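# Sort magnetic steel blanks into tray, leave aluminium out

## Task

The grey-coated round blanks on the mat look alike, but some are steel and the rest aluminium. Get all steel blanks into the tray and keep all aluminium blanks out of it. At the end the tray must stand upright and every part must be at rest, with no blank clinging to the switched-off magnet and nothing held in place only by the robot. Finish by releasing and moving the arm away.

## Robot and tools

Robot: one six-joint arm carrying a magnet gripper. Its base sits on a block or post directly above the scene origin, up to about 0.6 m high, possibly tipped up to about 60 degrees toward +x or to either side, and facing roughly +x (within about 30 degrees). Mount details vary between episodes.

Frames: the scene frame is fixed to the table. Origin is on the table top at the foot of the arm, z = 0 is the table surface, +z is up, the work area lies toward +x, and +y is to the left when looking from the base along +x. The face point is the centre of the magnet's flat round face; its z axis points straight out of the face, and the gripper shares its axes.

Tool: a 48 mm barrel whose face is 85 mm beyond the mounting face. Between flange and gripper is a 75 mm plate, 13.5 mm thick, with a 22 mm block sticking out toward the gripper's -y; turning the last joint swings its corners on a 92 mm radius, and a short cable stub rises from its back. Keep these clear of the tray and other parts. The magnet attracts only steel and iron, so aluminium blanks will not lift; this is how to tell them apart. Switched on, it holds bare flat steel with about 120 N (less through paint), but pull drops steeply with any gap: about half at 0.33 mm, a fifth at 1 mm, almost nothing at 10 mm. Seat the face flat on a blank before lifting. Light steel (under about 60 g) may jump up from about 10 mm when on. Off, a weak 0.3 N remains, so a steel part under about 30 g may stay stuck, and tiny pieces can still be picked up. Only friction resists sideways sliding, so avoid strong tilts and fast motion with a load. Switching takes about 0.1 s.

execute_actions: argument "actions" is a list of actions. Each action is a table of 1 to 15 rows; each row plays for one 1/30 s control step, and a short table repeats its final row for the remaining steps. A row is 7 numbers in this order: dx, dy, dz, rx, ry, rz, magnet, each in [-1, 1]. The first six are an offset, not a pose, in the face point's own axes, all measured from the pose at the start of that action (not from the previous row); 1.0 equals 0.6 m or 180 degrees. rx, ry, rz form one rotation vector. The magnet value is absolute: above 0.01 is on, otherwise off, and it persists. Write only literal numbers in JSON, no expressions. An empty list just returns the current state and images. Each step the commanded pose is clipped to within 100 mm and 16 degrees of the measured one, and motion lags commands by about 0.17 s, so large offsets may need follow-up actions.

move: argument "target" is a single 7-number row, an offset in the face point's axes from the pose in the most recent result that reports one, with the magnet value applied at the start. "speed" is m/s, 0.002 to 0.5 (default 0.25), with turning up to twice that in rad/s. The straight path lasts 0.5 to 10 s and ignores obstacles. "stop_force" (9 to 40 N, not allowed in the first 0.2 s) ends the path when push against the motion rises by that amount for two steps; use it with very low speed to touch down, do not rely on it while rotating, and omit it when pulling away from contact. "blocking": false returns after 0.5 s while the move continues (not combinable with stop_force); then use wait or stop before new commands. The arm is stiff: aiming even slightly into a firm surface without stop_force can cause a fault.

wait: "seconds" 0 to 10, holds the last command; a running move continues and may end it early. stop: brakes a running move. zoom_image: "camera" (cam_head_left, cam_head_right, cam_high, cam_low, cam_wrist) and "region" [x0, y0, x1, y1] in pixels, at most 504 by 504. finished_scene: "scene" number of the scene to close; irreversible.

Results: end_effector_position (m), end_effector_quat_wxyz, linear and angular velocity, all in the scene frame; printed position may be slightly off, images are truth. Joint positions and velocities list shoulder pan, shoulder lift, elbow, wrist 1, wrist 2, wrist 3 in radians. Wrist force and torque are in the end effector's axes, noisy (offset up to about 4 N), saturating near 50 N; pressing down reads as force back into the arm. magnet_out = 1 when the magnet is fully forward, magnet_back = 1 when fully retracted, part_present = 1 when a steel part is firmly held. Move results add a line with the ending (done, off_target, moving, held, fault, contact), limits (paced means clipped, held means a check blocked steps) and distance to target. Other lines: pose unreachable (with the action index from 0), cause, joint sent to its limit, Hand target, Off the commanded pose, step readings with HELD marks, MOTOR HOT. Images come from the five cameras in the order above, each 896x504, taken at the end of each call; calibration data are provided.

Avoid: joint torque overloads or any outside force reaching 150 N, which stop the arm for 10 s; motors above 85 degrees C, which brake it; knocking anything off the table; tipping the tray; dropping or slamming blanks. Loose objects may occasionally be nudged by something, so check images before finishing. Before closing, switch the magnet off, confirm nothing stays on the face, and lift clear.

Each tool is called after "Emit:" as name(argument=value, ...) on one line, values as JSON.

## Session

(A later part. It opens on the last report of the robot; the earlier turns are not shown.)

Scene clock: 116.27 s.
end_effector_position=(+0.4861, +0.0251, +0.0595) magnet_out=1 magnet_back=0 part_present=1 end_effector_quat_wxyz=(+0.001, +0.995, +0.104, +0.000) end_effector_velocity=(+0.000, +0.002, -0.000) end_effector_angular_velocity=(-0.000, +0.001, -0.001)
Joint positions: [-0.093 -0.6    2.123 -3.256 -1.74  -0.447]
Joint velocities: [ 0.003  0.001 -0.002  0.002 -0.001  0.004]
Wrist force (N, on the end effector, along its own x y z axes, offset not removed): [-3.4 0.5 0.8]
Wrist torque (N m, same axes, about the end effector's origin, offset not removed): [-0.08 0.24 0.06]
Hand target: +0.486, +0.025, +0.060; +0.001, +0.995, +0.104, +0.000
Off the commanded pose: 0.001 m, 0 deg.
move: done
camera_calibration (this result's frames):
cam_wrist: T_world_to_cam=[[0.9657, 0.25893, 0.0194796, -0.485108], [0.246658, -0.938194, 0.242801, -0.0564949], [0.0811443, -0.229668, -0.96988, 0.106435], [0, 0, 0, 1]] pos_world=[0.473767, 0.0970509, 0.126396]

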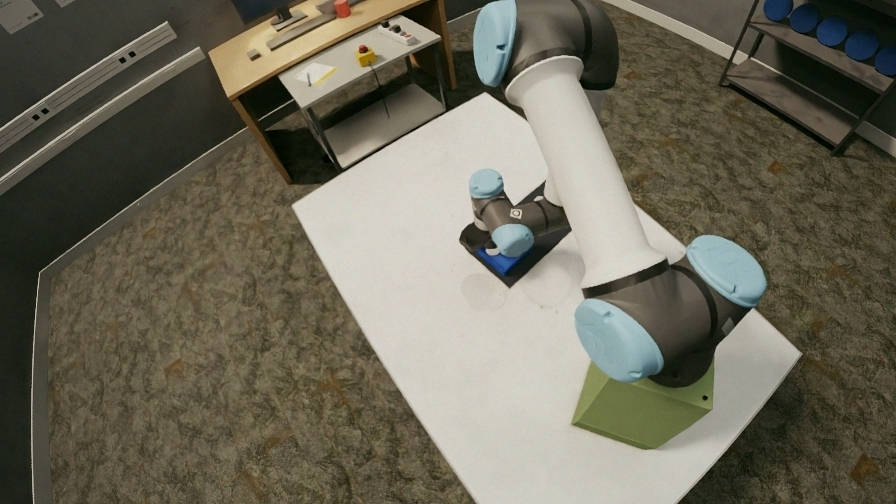

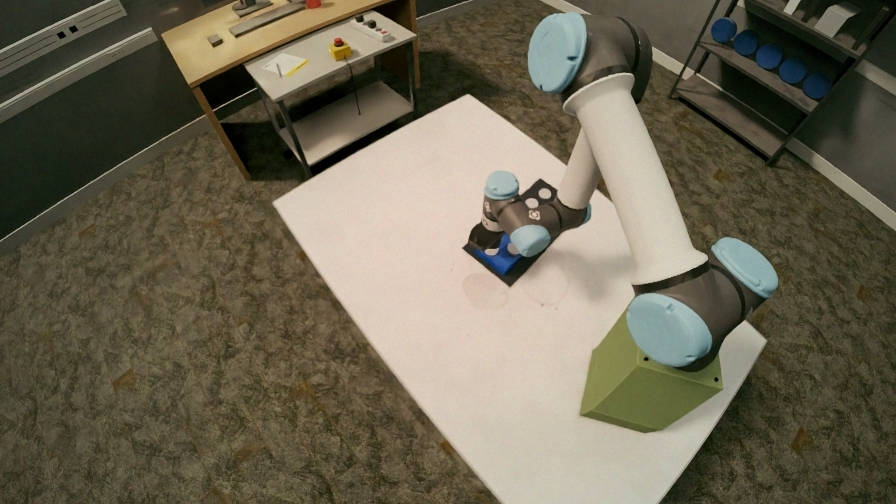

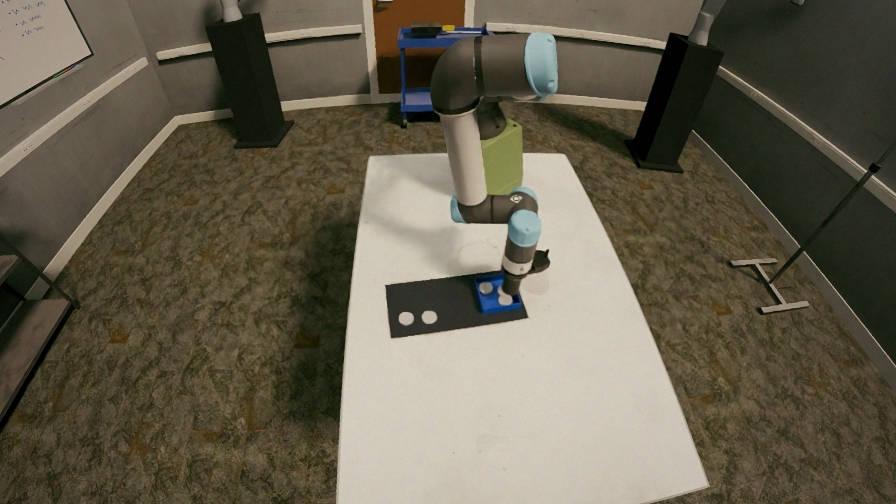

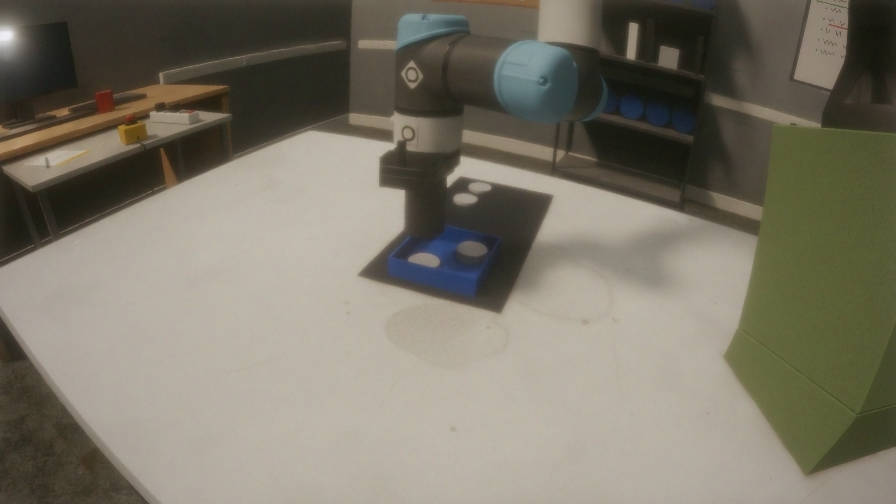

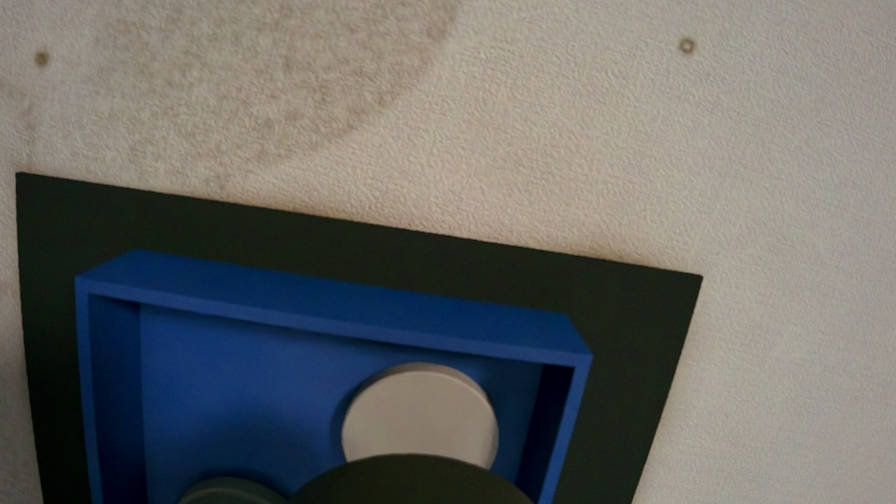

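Emit:
zoom_image(camera="cam_low", region=[370,180,530,300])

Emit:
move(target=[0,0,0.062,0,0,0,1], speed=0.06)

Emit:
execute_actions(actions=[[[0,0,0,0,0,0,0]]])

Emit:
move(target=[0,0,-0.066,0,0,0,0], speed=0.12)

Region (370, 180, 530, 300) of cam_low's 896x504 image, scaled by 3.150, with more detail than that image has; it fills the top 378 rows of this view, and the rest is white.

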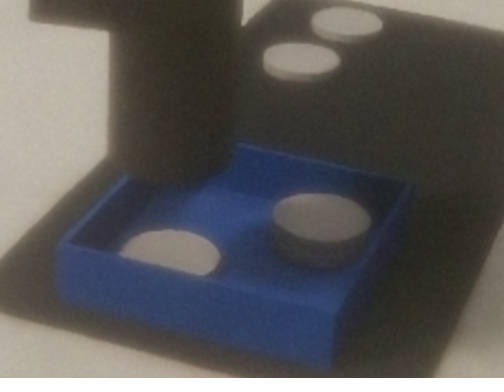

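Scene clock: 122.67 s.
end_effector_position=(+0.4860, +0.0250, +0.0225) magnet_out=1 magnet_back=0 part_present=1 end_effector_quat_wxyz=(+0.001, +0.995, +0.104, +0.000) end_effector_velocity=(+0.000, +0.000, -0.002) end_effector_angular_velocity=(+0.001, -0.000, +0.000)
Joint positions: [-0.107 -0.501  2.069 -3.304 -1.738 -0.461]
Joint velocities: [-0.001  0.005 -0.003 -0.002  0.001 -0.001]
Wrist force (N, on the end effector, along its own x y z axes, offset not removed): [-3.5 -0.5 1.2]
Wrist torque (N m, same axes, about the end effector's origin, offset not removed): [-0.08 0.31 0.13]
Hand target: +0.486, +0.025, +0.022; +0.001, +0.995, +0.104, +0.000
Off the commanded pose: 0.000 m, 0 deg.
move: done
camera_calibration (this result's frames):
cam_wrist: T_world_to_cam=[[0.965698, 0.258935, 0.0194756, -0.484318], [0.24666, -0.938184, 0.242836, -0.0476092], [0.0811505, -0.229703, -0.969872, 0.0705013], [0, 0, 0, 1]] pos_world=[0.473727, 0.096935, 0.0893708]

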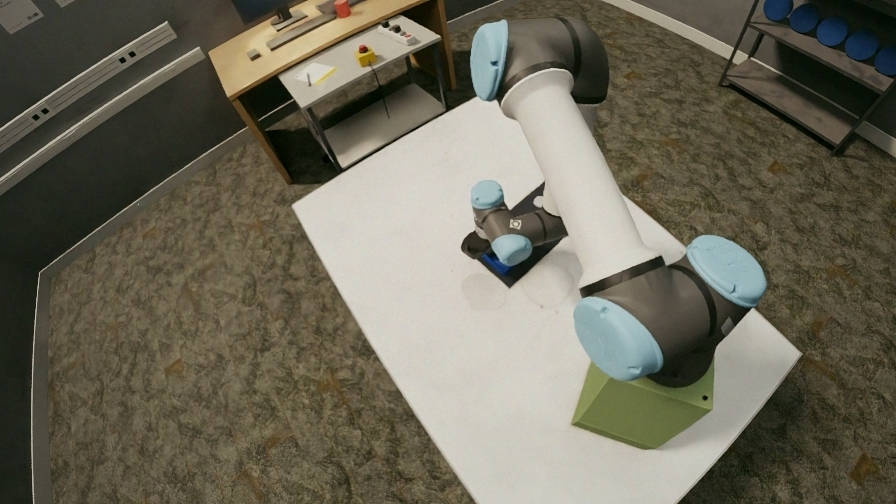

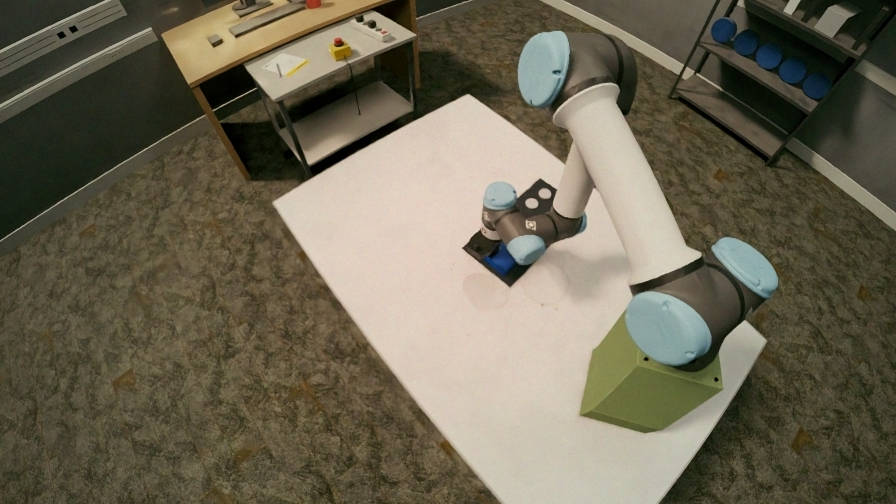

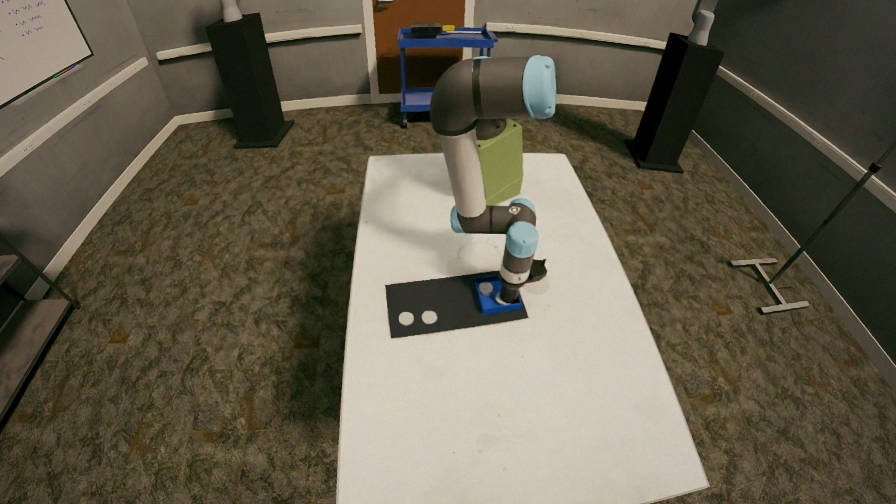

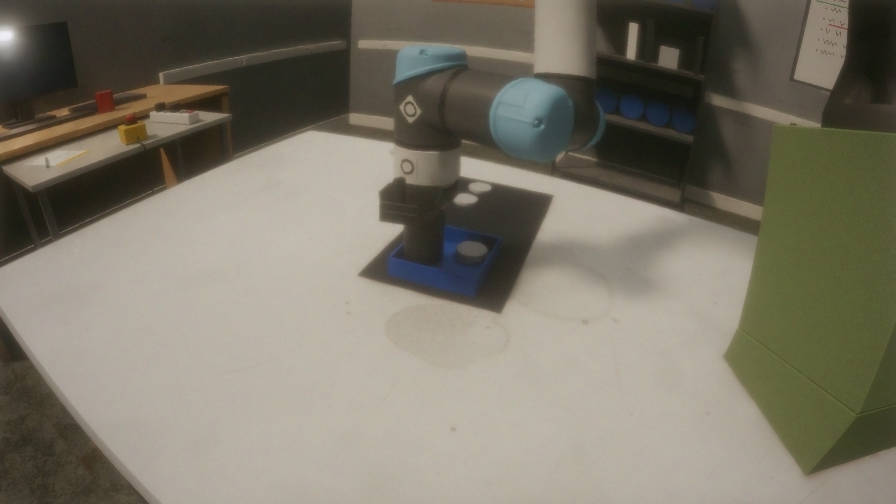

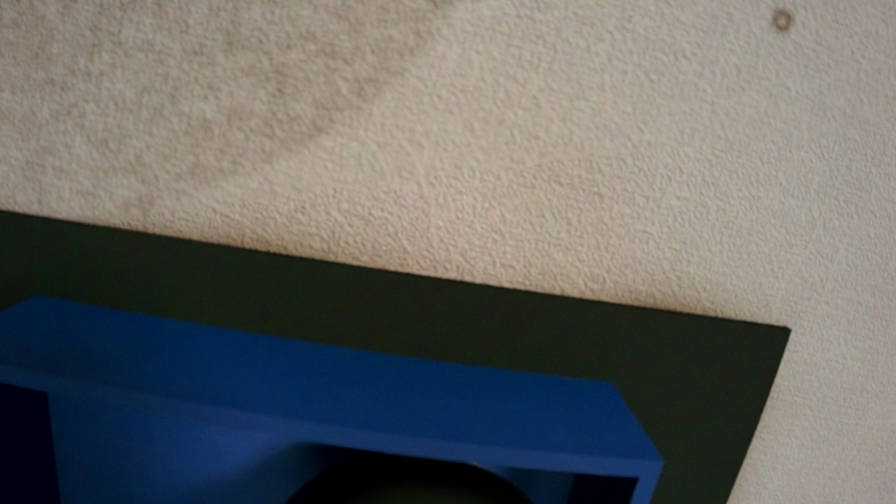

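Scene clock: 123.17 s.
end_effector_position=(+0.4860, +0.0250, +0.0224) magnet_out=0 magnet_back=1 part_present=0 end_effector_quat_wxyz=(+0.001, +0.995, +0.104, +0.000) end_effector_velocity=(+0.000, -0.001, +0.000) end_effector_angular_velocity=(-0.001, -0.001, -0.001)
Joint positions: [-0.107 -0.501  2.069 -3.304 -1.738 -0.461]
Joint velocities: [-0.    -0.001 -0.    -0.    -0.001  0.   ]
Wrist force (N, on the end effector, along its own x y z axes, offset not removed): [-3.1 -0.2 0.2]
Wrist torque (N m, same axes, about the end effector's origin, offset not removed): [-0.07 0.26 0.09]
Hand target: +0.486, +0.025, +0.022; +0.001, +0.995, +0.104, +0.000
Off the commanded pose: 0.000 m, 0 deg.
Step readings (end_effector_position):
0: (+0.4860, +0.0250, +0.0225)
1: (+0.4860, +0.0250, +0.0224)
2: (+0.4860, +0.0250, +0.0224)
4: (+0.4860, +0.0250, +0.0224)
8: (+0.4860, +0.0250, +0.0224)
15: end_effector_position above
camera_calibration (this result's frames):
cam_wrist: T_world_to_cam=[[0.965699, 0.258932, 0.0194973, -0.484328], [0.246651, -0.938184, 0.242848, -0.0475954], [0.081173, -0.229709, -0.969868, 0.0704253], [0, 0, 0, 1]] pos_world=[0.473738, 0.0969319, 0.0893048]

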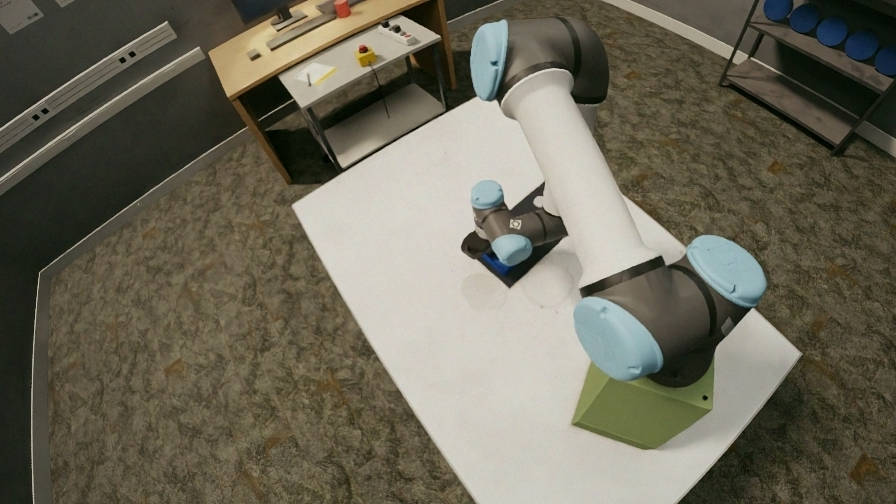

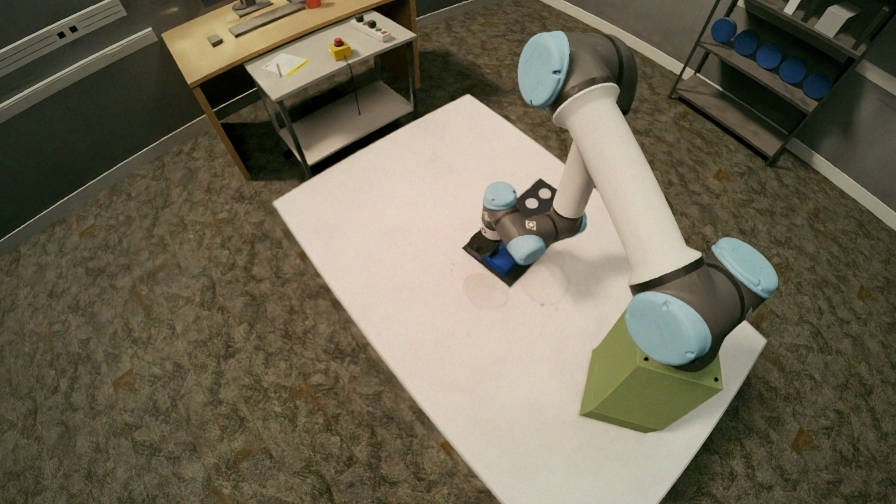

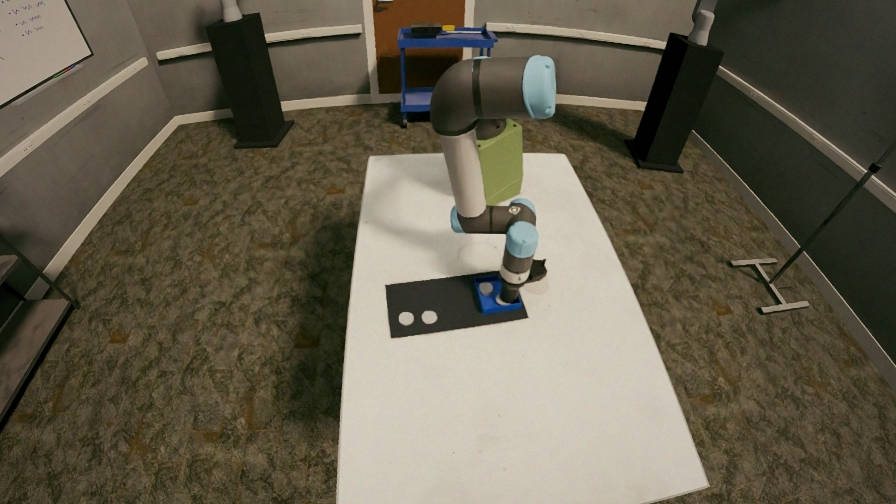

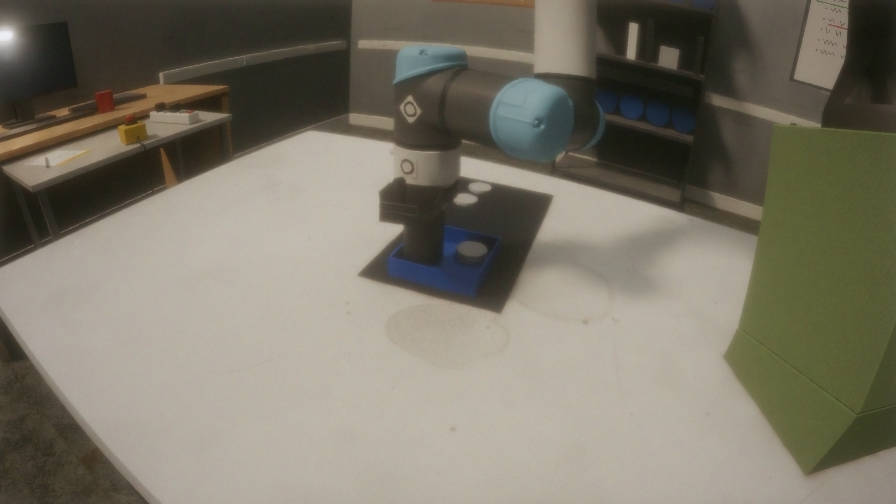

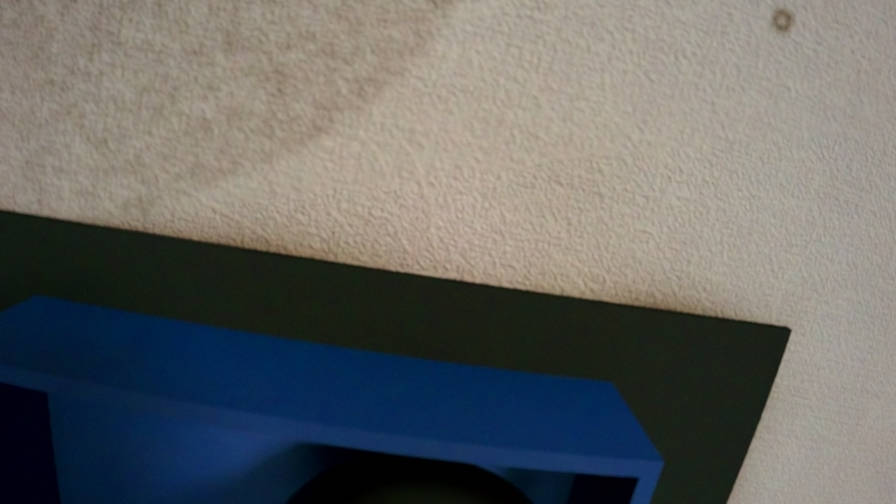

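Scene clock: 124.07 s.
end_effector_position=(+0.4861, +0.0251, +0.0619) magnet_out=0 magnet_back=1 part_present=0 end_effector_quat_wxyz=(+0.001, +0.995, +0.104, +0.000) end_effector_velocity=(-0.000, +0.000, +0.002) end_effector_angular_velocity=(-0.001, +0.001, +0.001)
Joint positions: [-0.092 -0.606  2.126 -3.253 -1.74  -0.446]
Joint velocities: [ 0.001 -0.005  0.003  0.003 -0.001  0.   ]
Wrist force (N, on the end effector, along its own x y z axes, offset not removed): [-3.5 -1.0 -0.7]
Wrist torque (N m, same axes, about the end effector's origin, offset not removed): [-0.21 0.32 0.10]
Hand target: +0.486, +0.025, +0.062; +0.001, +0.995, +0.104, +0.000
Off the commanded pose: 0.000 m, 0 deg.
move: done
camera_calibration (this result's frames):
cam_wrist: T_world_to_cam=[[0.9657, 0.258928, 0.0195006, -0.485152], [0.246649, -0.938194, 0.24281, -0.0570474], [0.0811656, -0.229672, -0.969878, 0.108694], [0, 0, 0, 1]] pos_world=[0.47376, 0.0970618, 0.128733]

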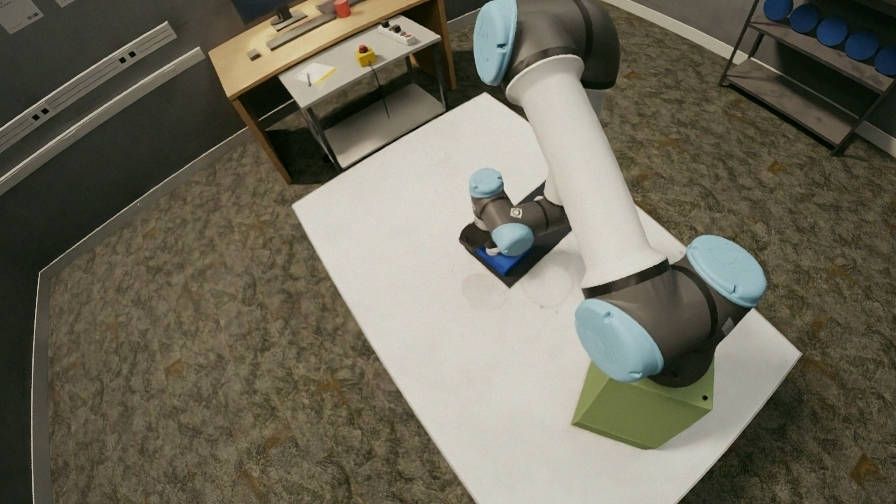

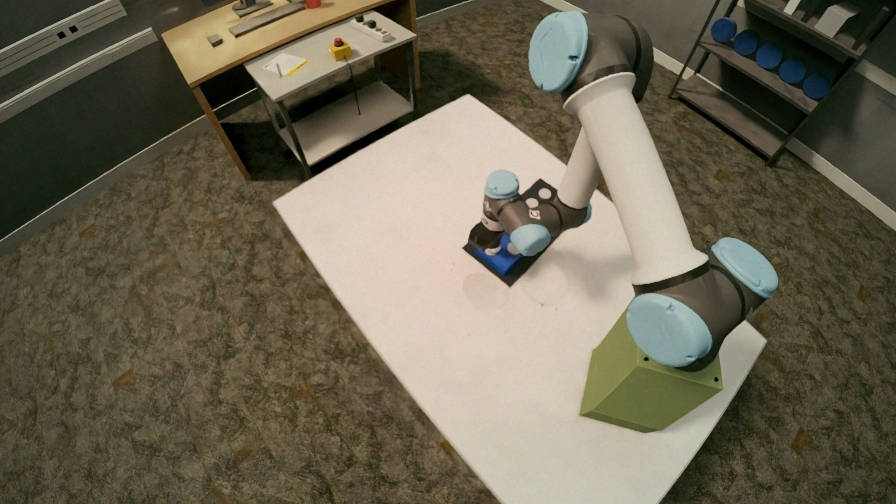

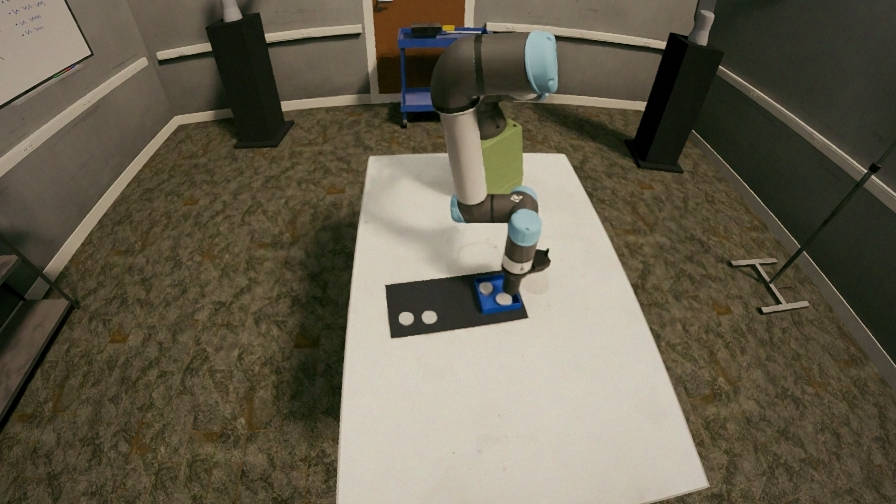

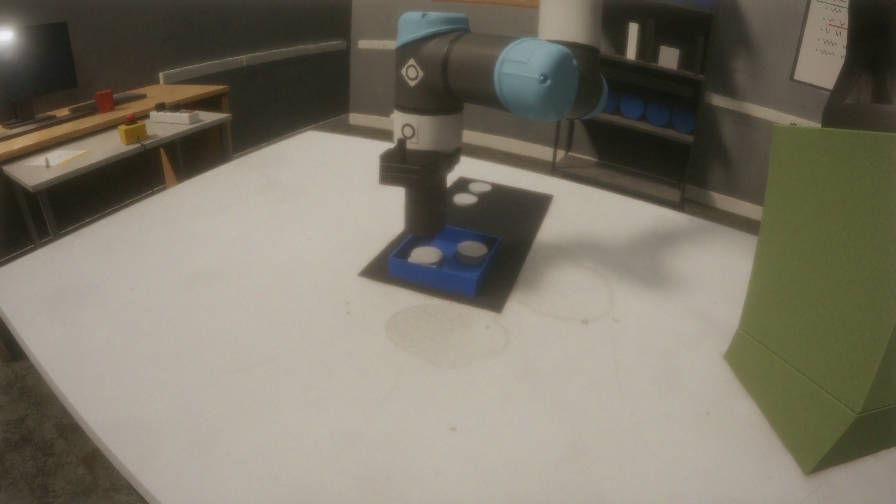

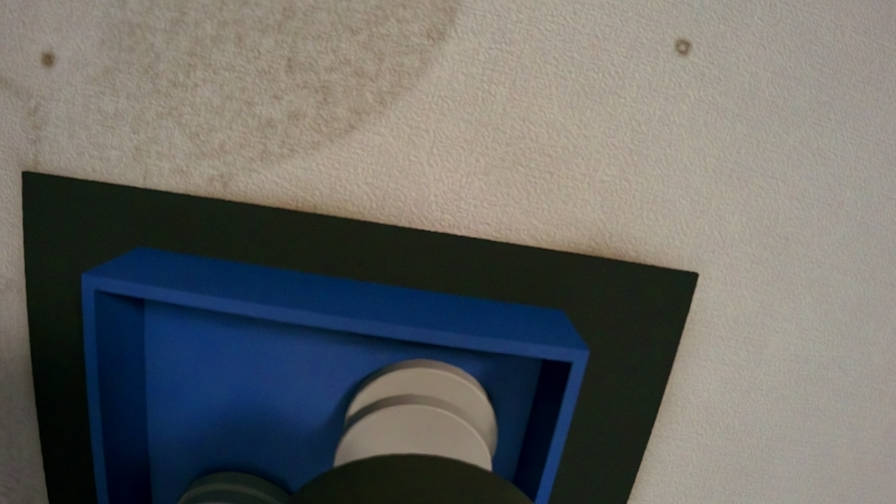

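Emit:
move(target=[-0.0365,0.454,0.002,0,0,0,0], speed=0.25)

Scene clock: 140.27 s.
end_effector_position=(+0.5207, -0.2460, +0.0615) magnet_out=0 magnet_back=1 part_present=0 end_effector_quat_wxyz=(+0.002, +0.995, +0.104, +0.000) end_effector_velocity=(+0.001, -0.002, -0.001) end_effector_angular_velocity=(+0.000, +0.001, +0.001)
Joint positions: [-0.538 -0.694  1.928 -3.024 -1.655 -0.888]
Joint velocities: [-0.002  0.002 -0.005  0.004 -0.    -0.003]
Wrist force (N, on the end effector, along its own x y z axes, offset not removed): [-4.3 1.2 0.6]
Wrist torque (N m, same axes, about the end effector's origin, offset not removed): [0.14 0.34 0.10]
Hand target: +0.521, -0.246, +0.061; +0.002, +0.995, +0.104, +0.000
Off the commanded pose: 0.001 m, 0 deg.
move: done
camera_calibration (this result's frames):
cam_wrist: T_world_to_cam=[[0.965647, 0.259151, 0.0191435, -0.448252], [0.246852, -0.93784, 0.243969, -0.319984], [0.0811783, -0.230862, -0.969594, 0.0429331], [0, 0, 0, 1]] pos_world=[0.508357, -0.174018, 0.128275]

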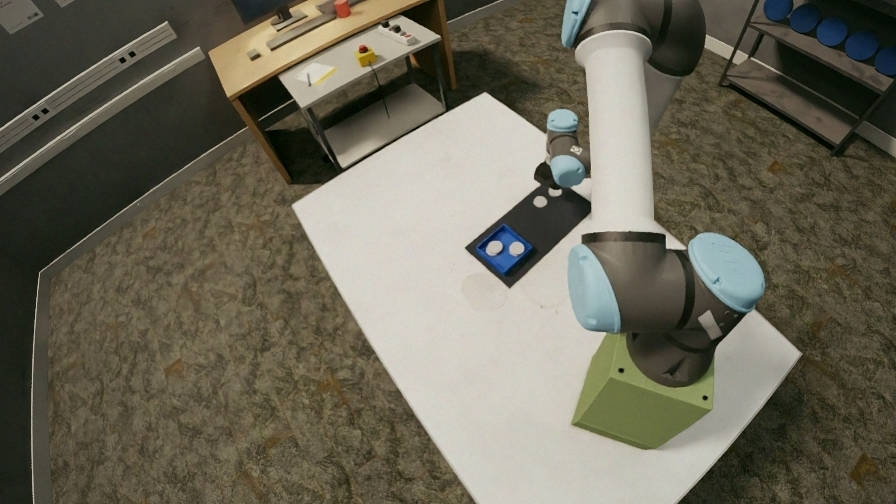

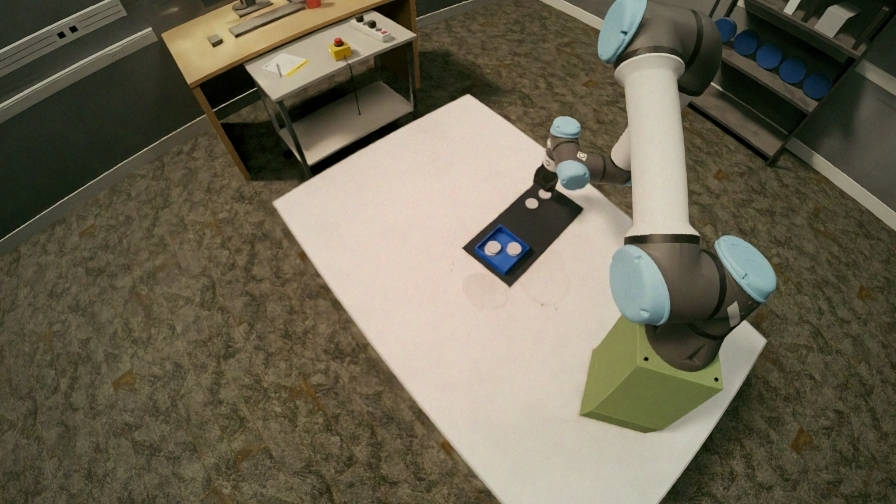

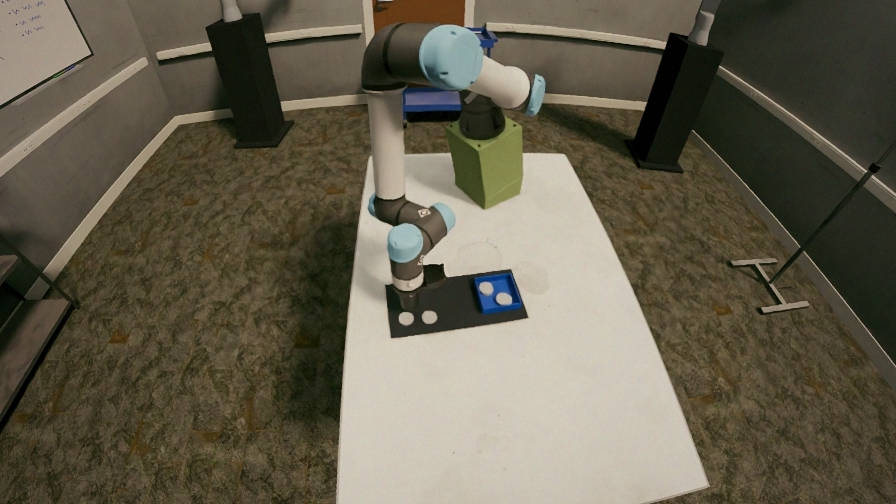

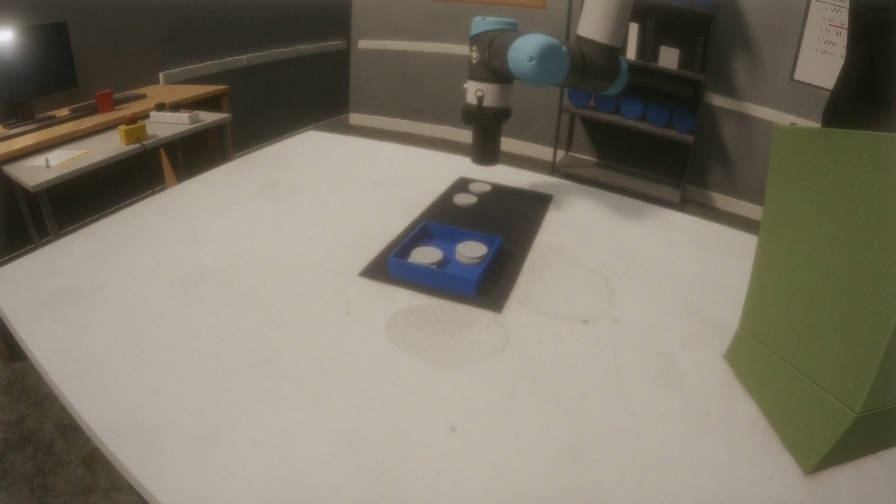

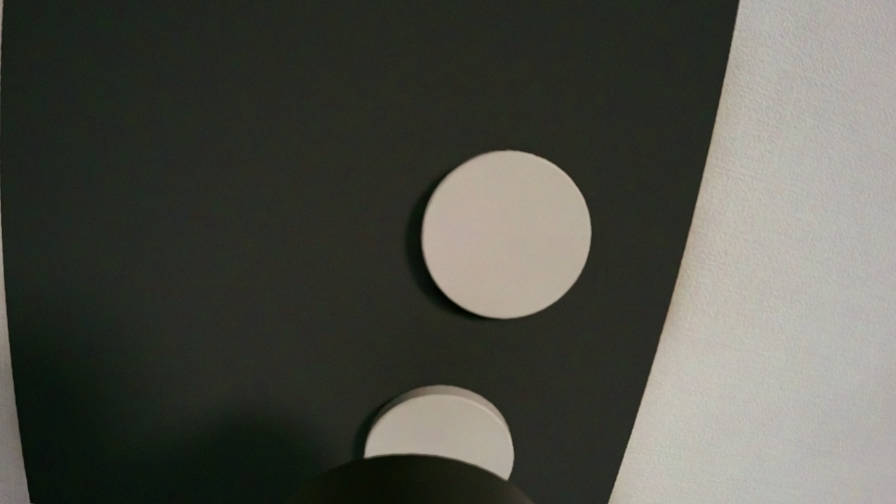

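Emit:
move(target=[0.011,0.003,0.082,0,0,0,1], speed=0.06)

Scene clock: 144.30 s.
end_effector_position=(+0.5274, -0.2466, +0.0125) magnet_out=1 magnet_back=0 part_present=0 end_effector_quat_wxyz=(+0.002, +0.995, +0.104, +0.000) end_effector_velocity=(-0.000, -0.000, -0.002) end_effector_angular_velocity=(+0.000, +0.002, -0.000)
Joint positions: [-0.539 -0.572  1.845 -3.063 -1.655 -0.888]
Joint velocities: [-0.001  0.005 -0.003 -0.    -0.001 -0.   ]
Wrist force (N, on the end effector, along its own x y z axes, offset not removed): [-3.4 0.0 0.8]
Wrist torque (N m, same axes, about the end effector's origin, offset not removed): [-0.13 0.28 0.09]
Hand target: +0.527, -0.247, +0.012; +0.002, +0.995, +0.104, +0.000
Off the commanded pose: 0.000 m, 0 deg.
move: done
camera_calibration (this result's frames):
cam_wrist: T_world_to_cam=[[0.965648, 0.259145, 0.0191609, -0.45367], [0.246842, -0.937843, 0.243965, -0.310237], [0.0811921, -0.230854, -0.969595, -0.00529124], [0, 0, 0, 1]] pos_world=[0.515095, -0.174609, 0.0792492]

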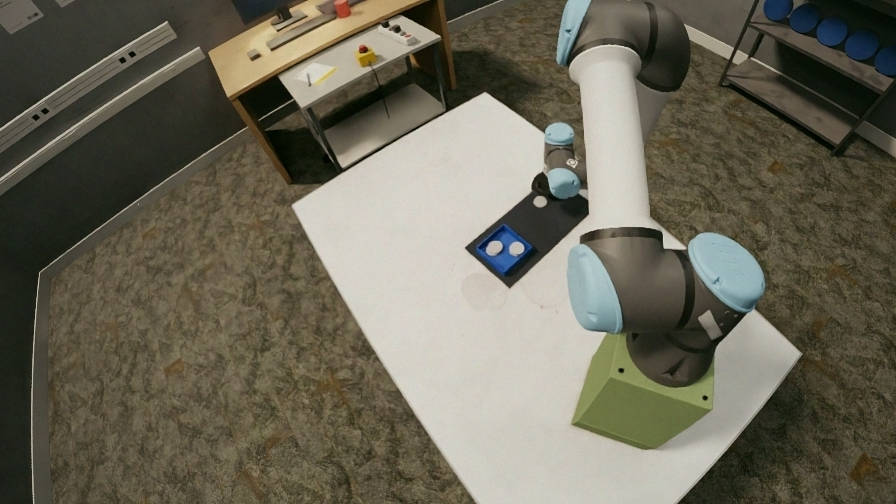

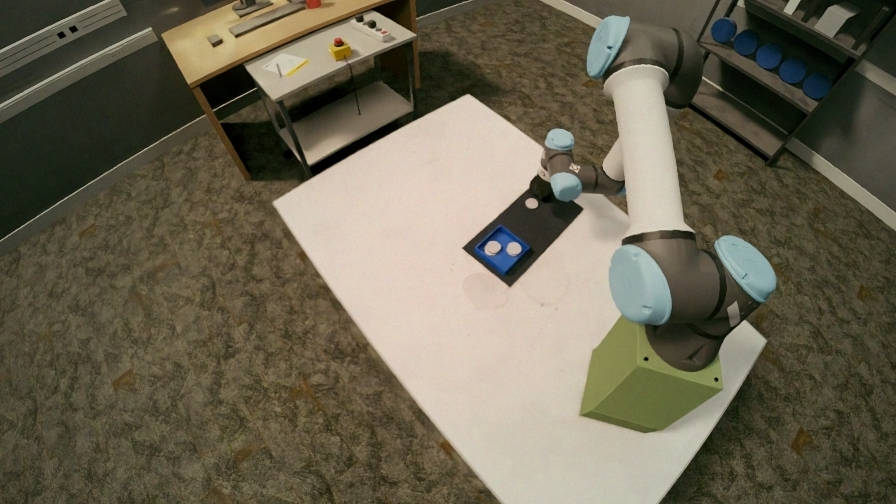

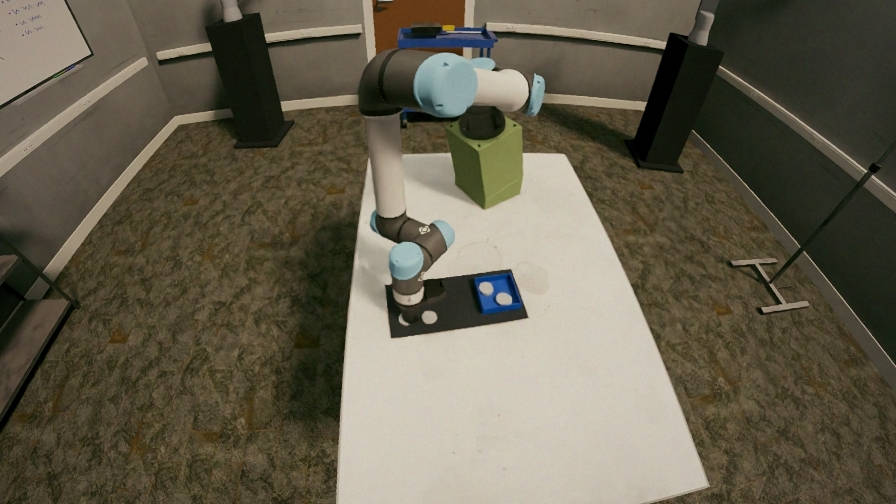

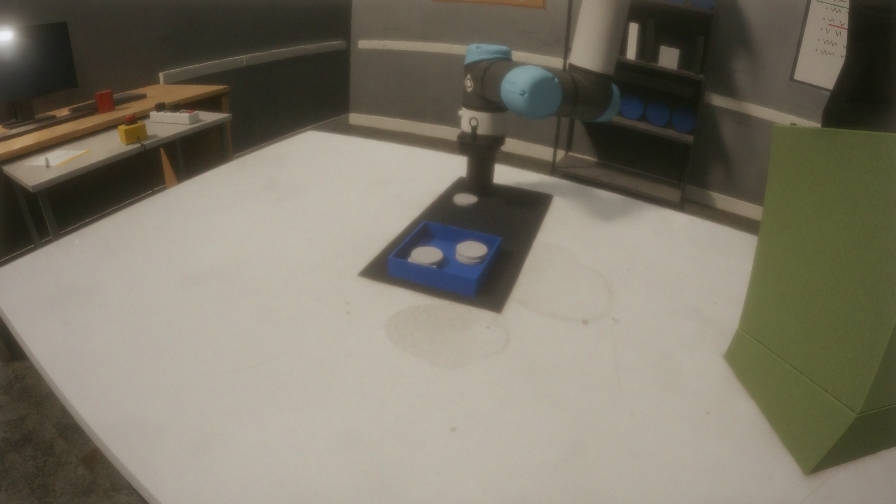

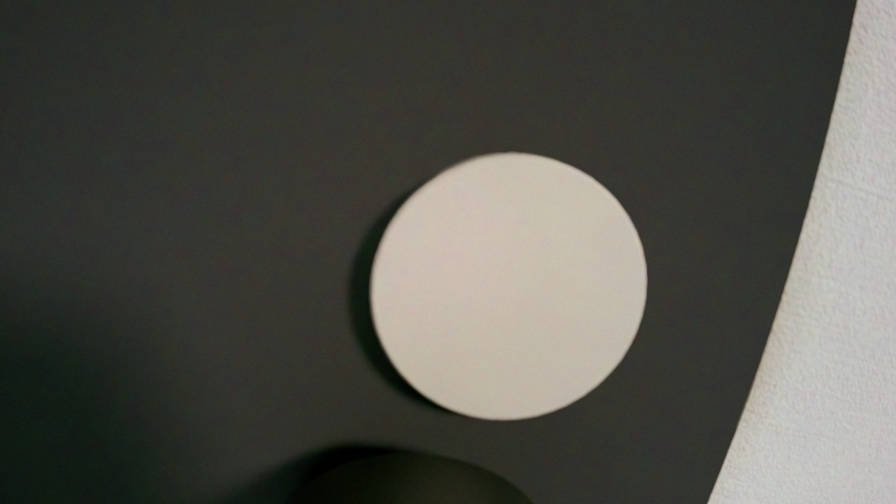

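Emit:
move(target=[0,0,-0.12,0,0,0,1], speed=0.15)

Scene clock: 147.37 s.
end_effector_position=(+0.5275, -0.2463, +0.0843) magnet_out=1 magnet_back=0 part_present=0 end_effector_quat_wxyz=(+0.002, +0.995, +0.104, +0.000) end_effector_velocity=(-0.000, -0.000, +0.002) end_effector_angular_velocity=(-0.000, +0.000, -0.001)
Joint positions: [-0.528 -0.747  1.935 -2.977 -1.657 -0.877]
Joint velocities: [-0.    -0.004  0.001  0.002 -0.     0.001]
Wrist force (N, on the end effector, along its own x y z axes, offset not removed): [-3.3 0.2 -0.2]
Wrist torque (N m, same axes, about the end effector's origin, offset not removed): [-0.05 0.26 0.07]
Hand target: +0.527, -0.246, +0.084; +0.002, +0.995, +0.104, +0.000
Off the commanded pose: 0.000 m, 0 deg.
move: done
camera_calibration (this result's frames):
cam_wrist: T_world_to_cam=[[0.96565, 0.259139, 0.0191655, -0.455182], [0.246838, -0.937854, 0.243929, -0.327525], [0.081186, -0.230819, -0.969604, 0.0644399], [0, 0, 0, 1]] pos_world=[0.515161, -0.174341, 0.151098]

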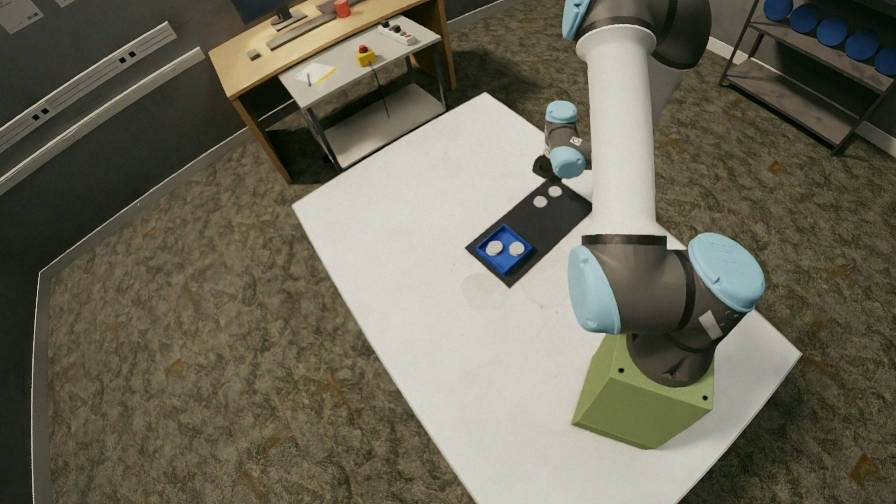

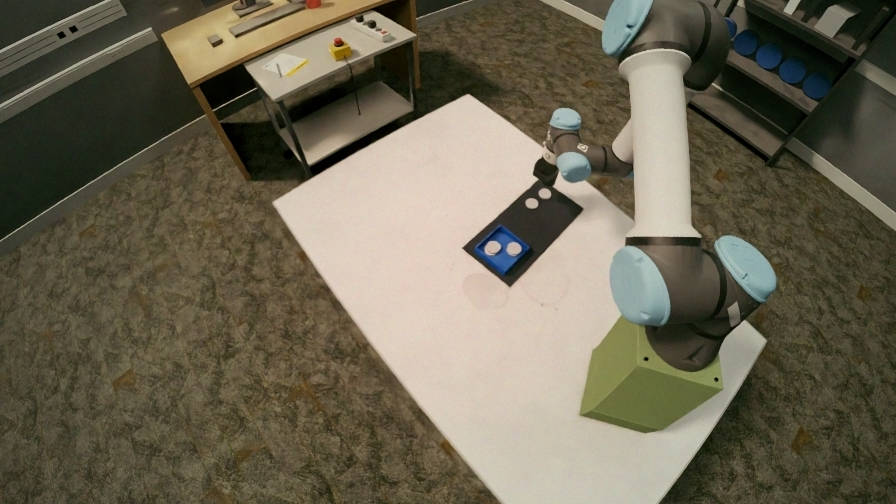

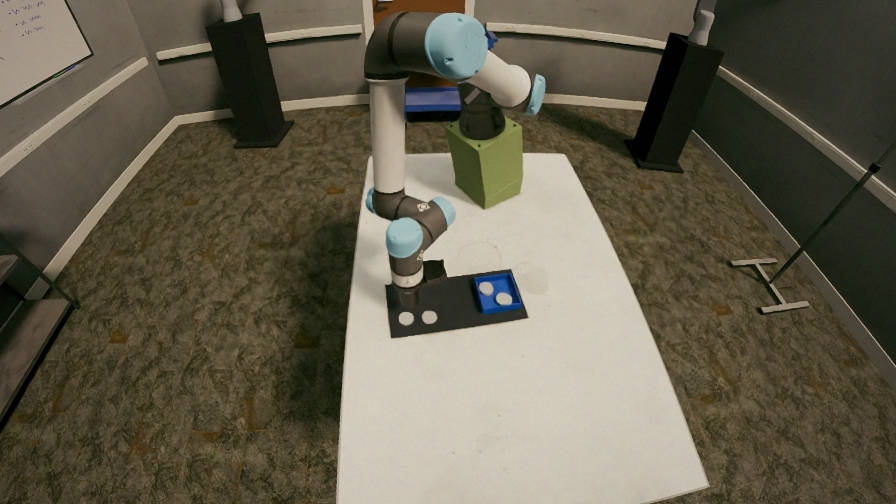

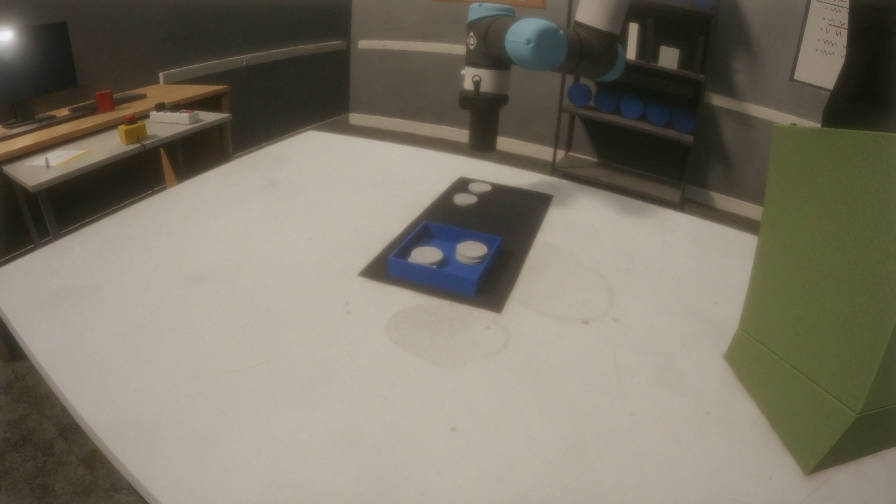

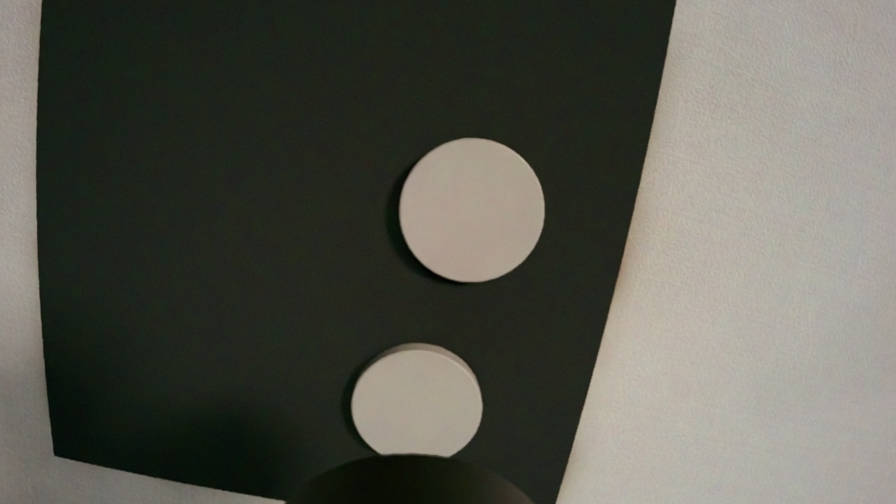

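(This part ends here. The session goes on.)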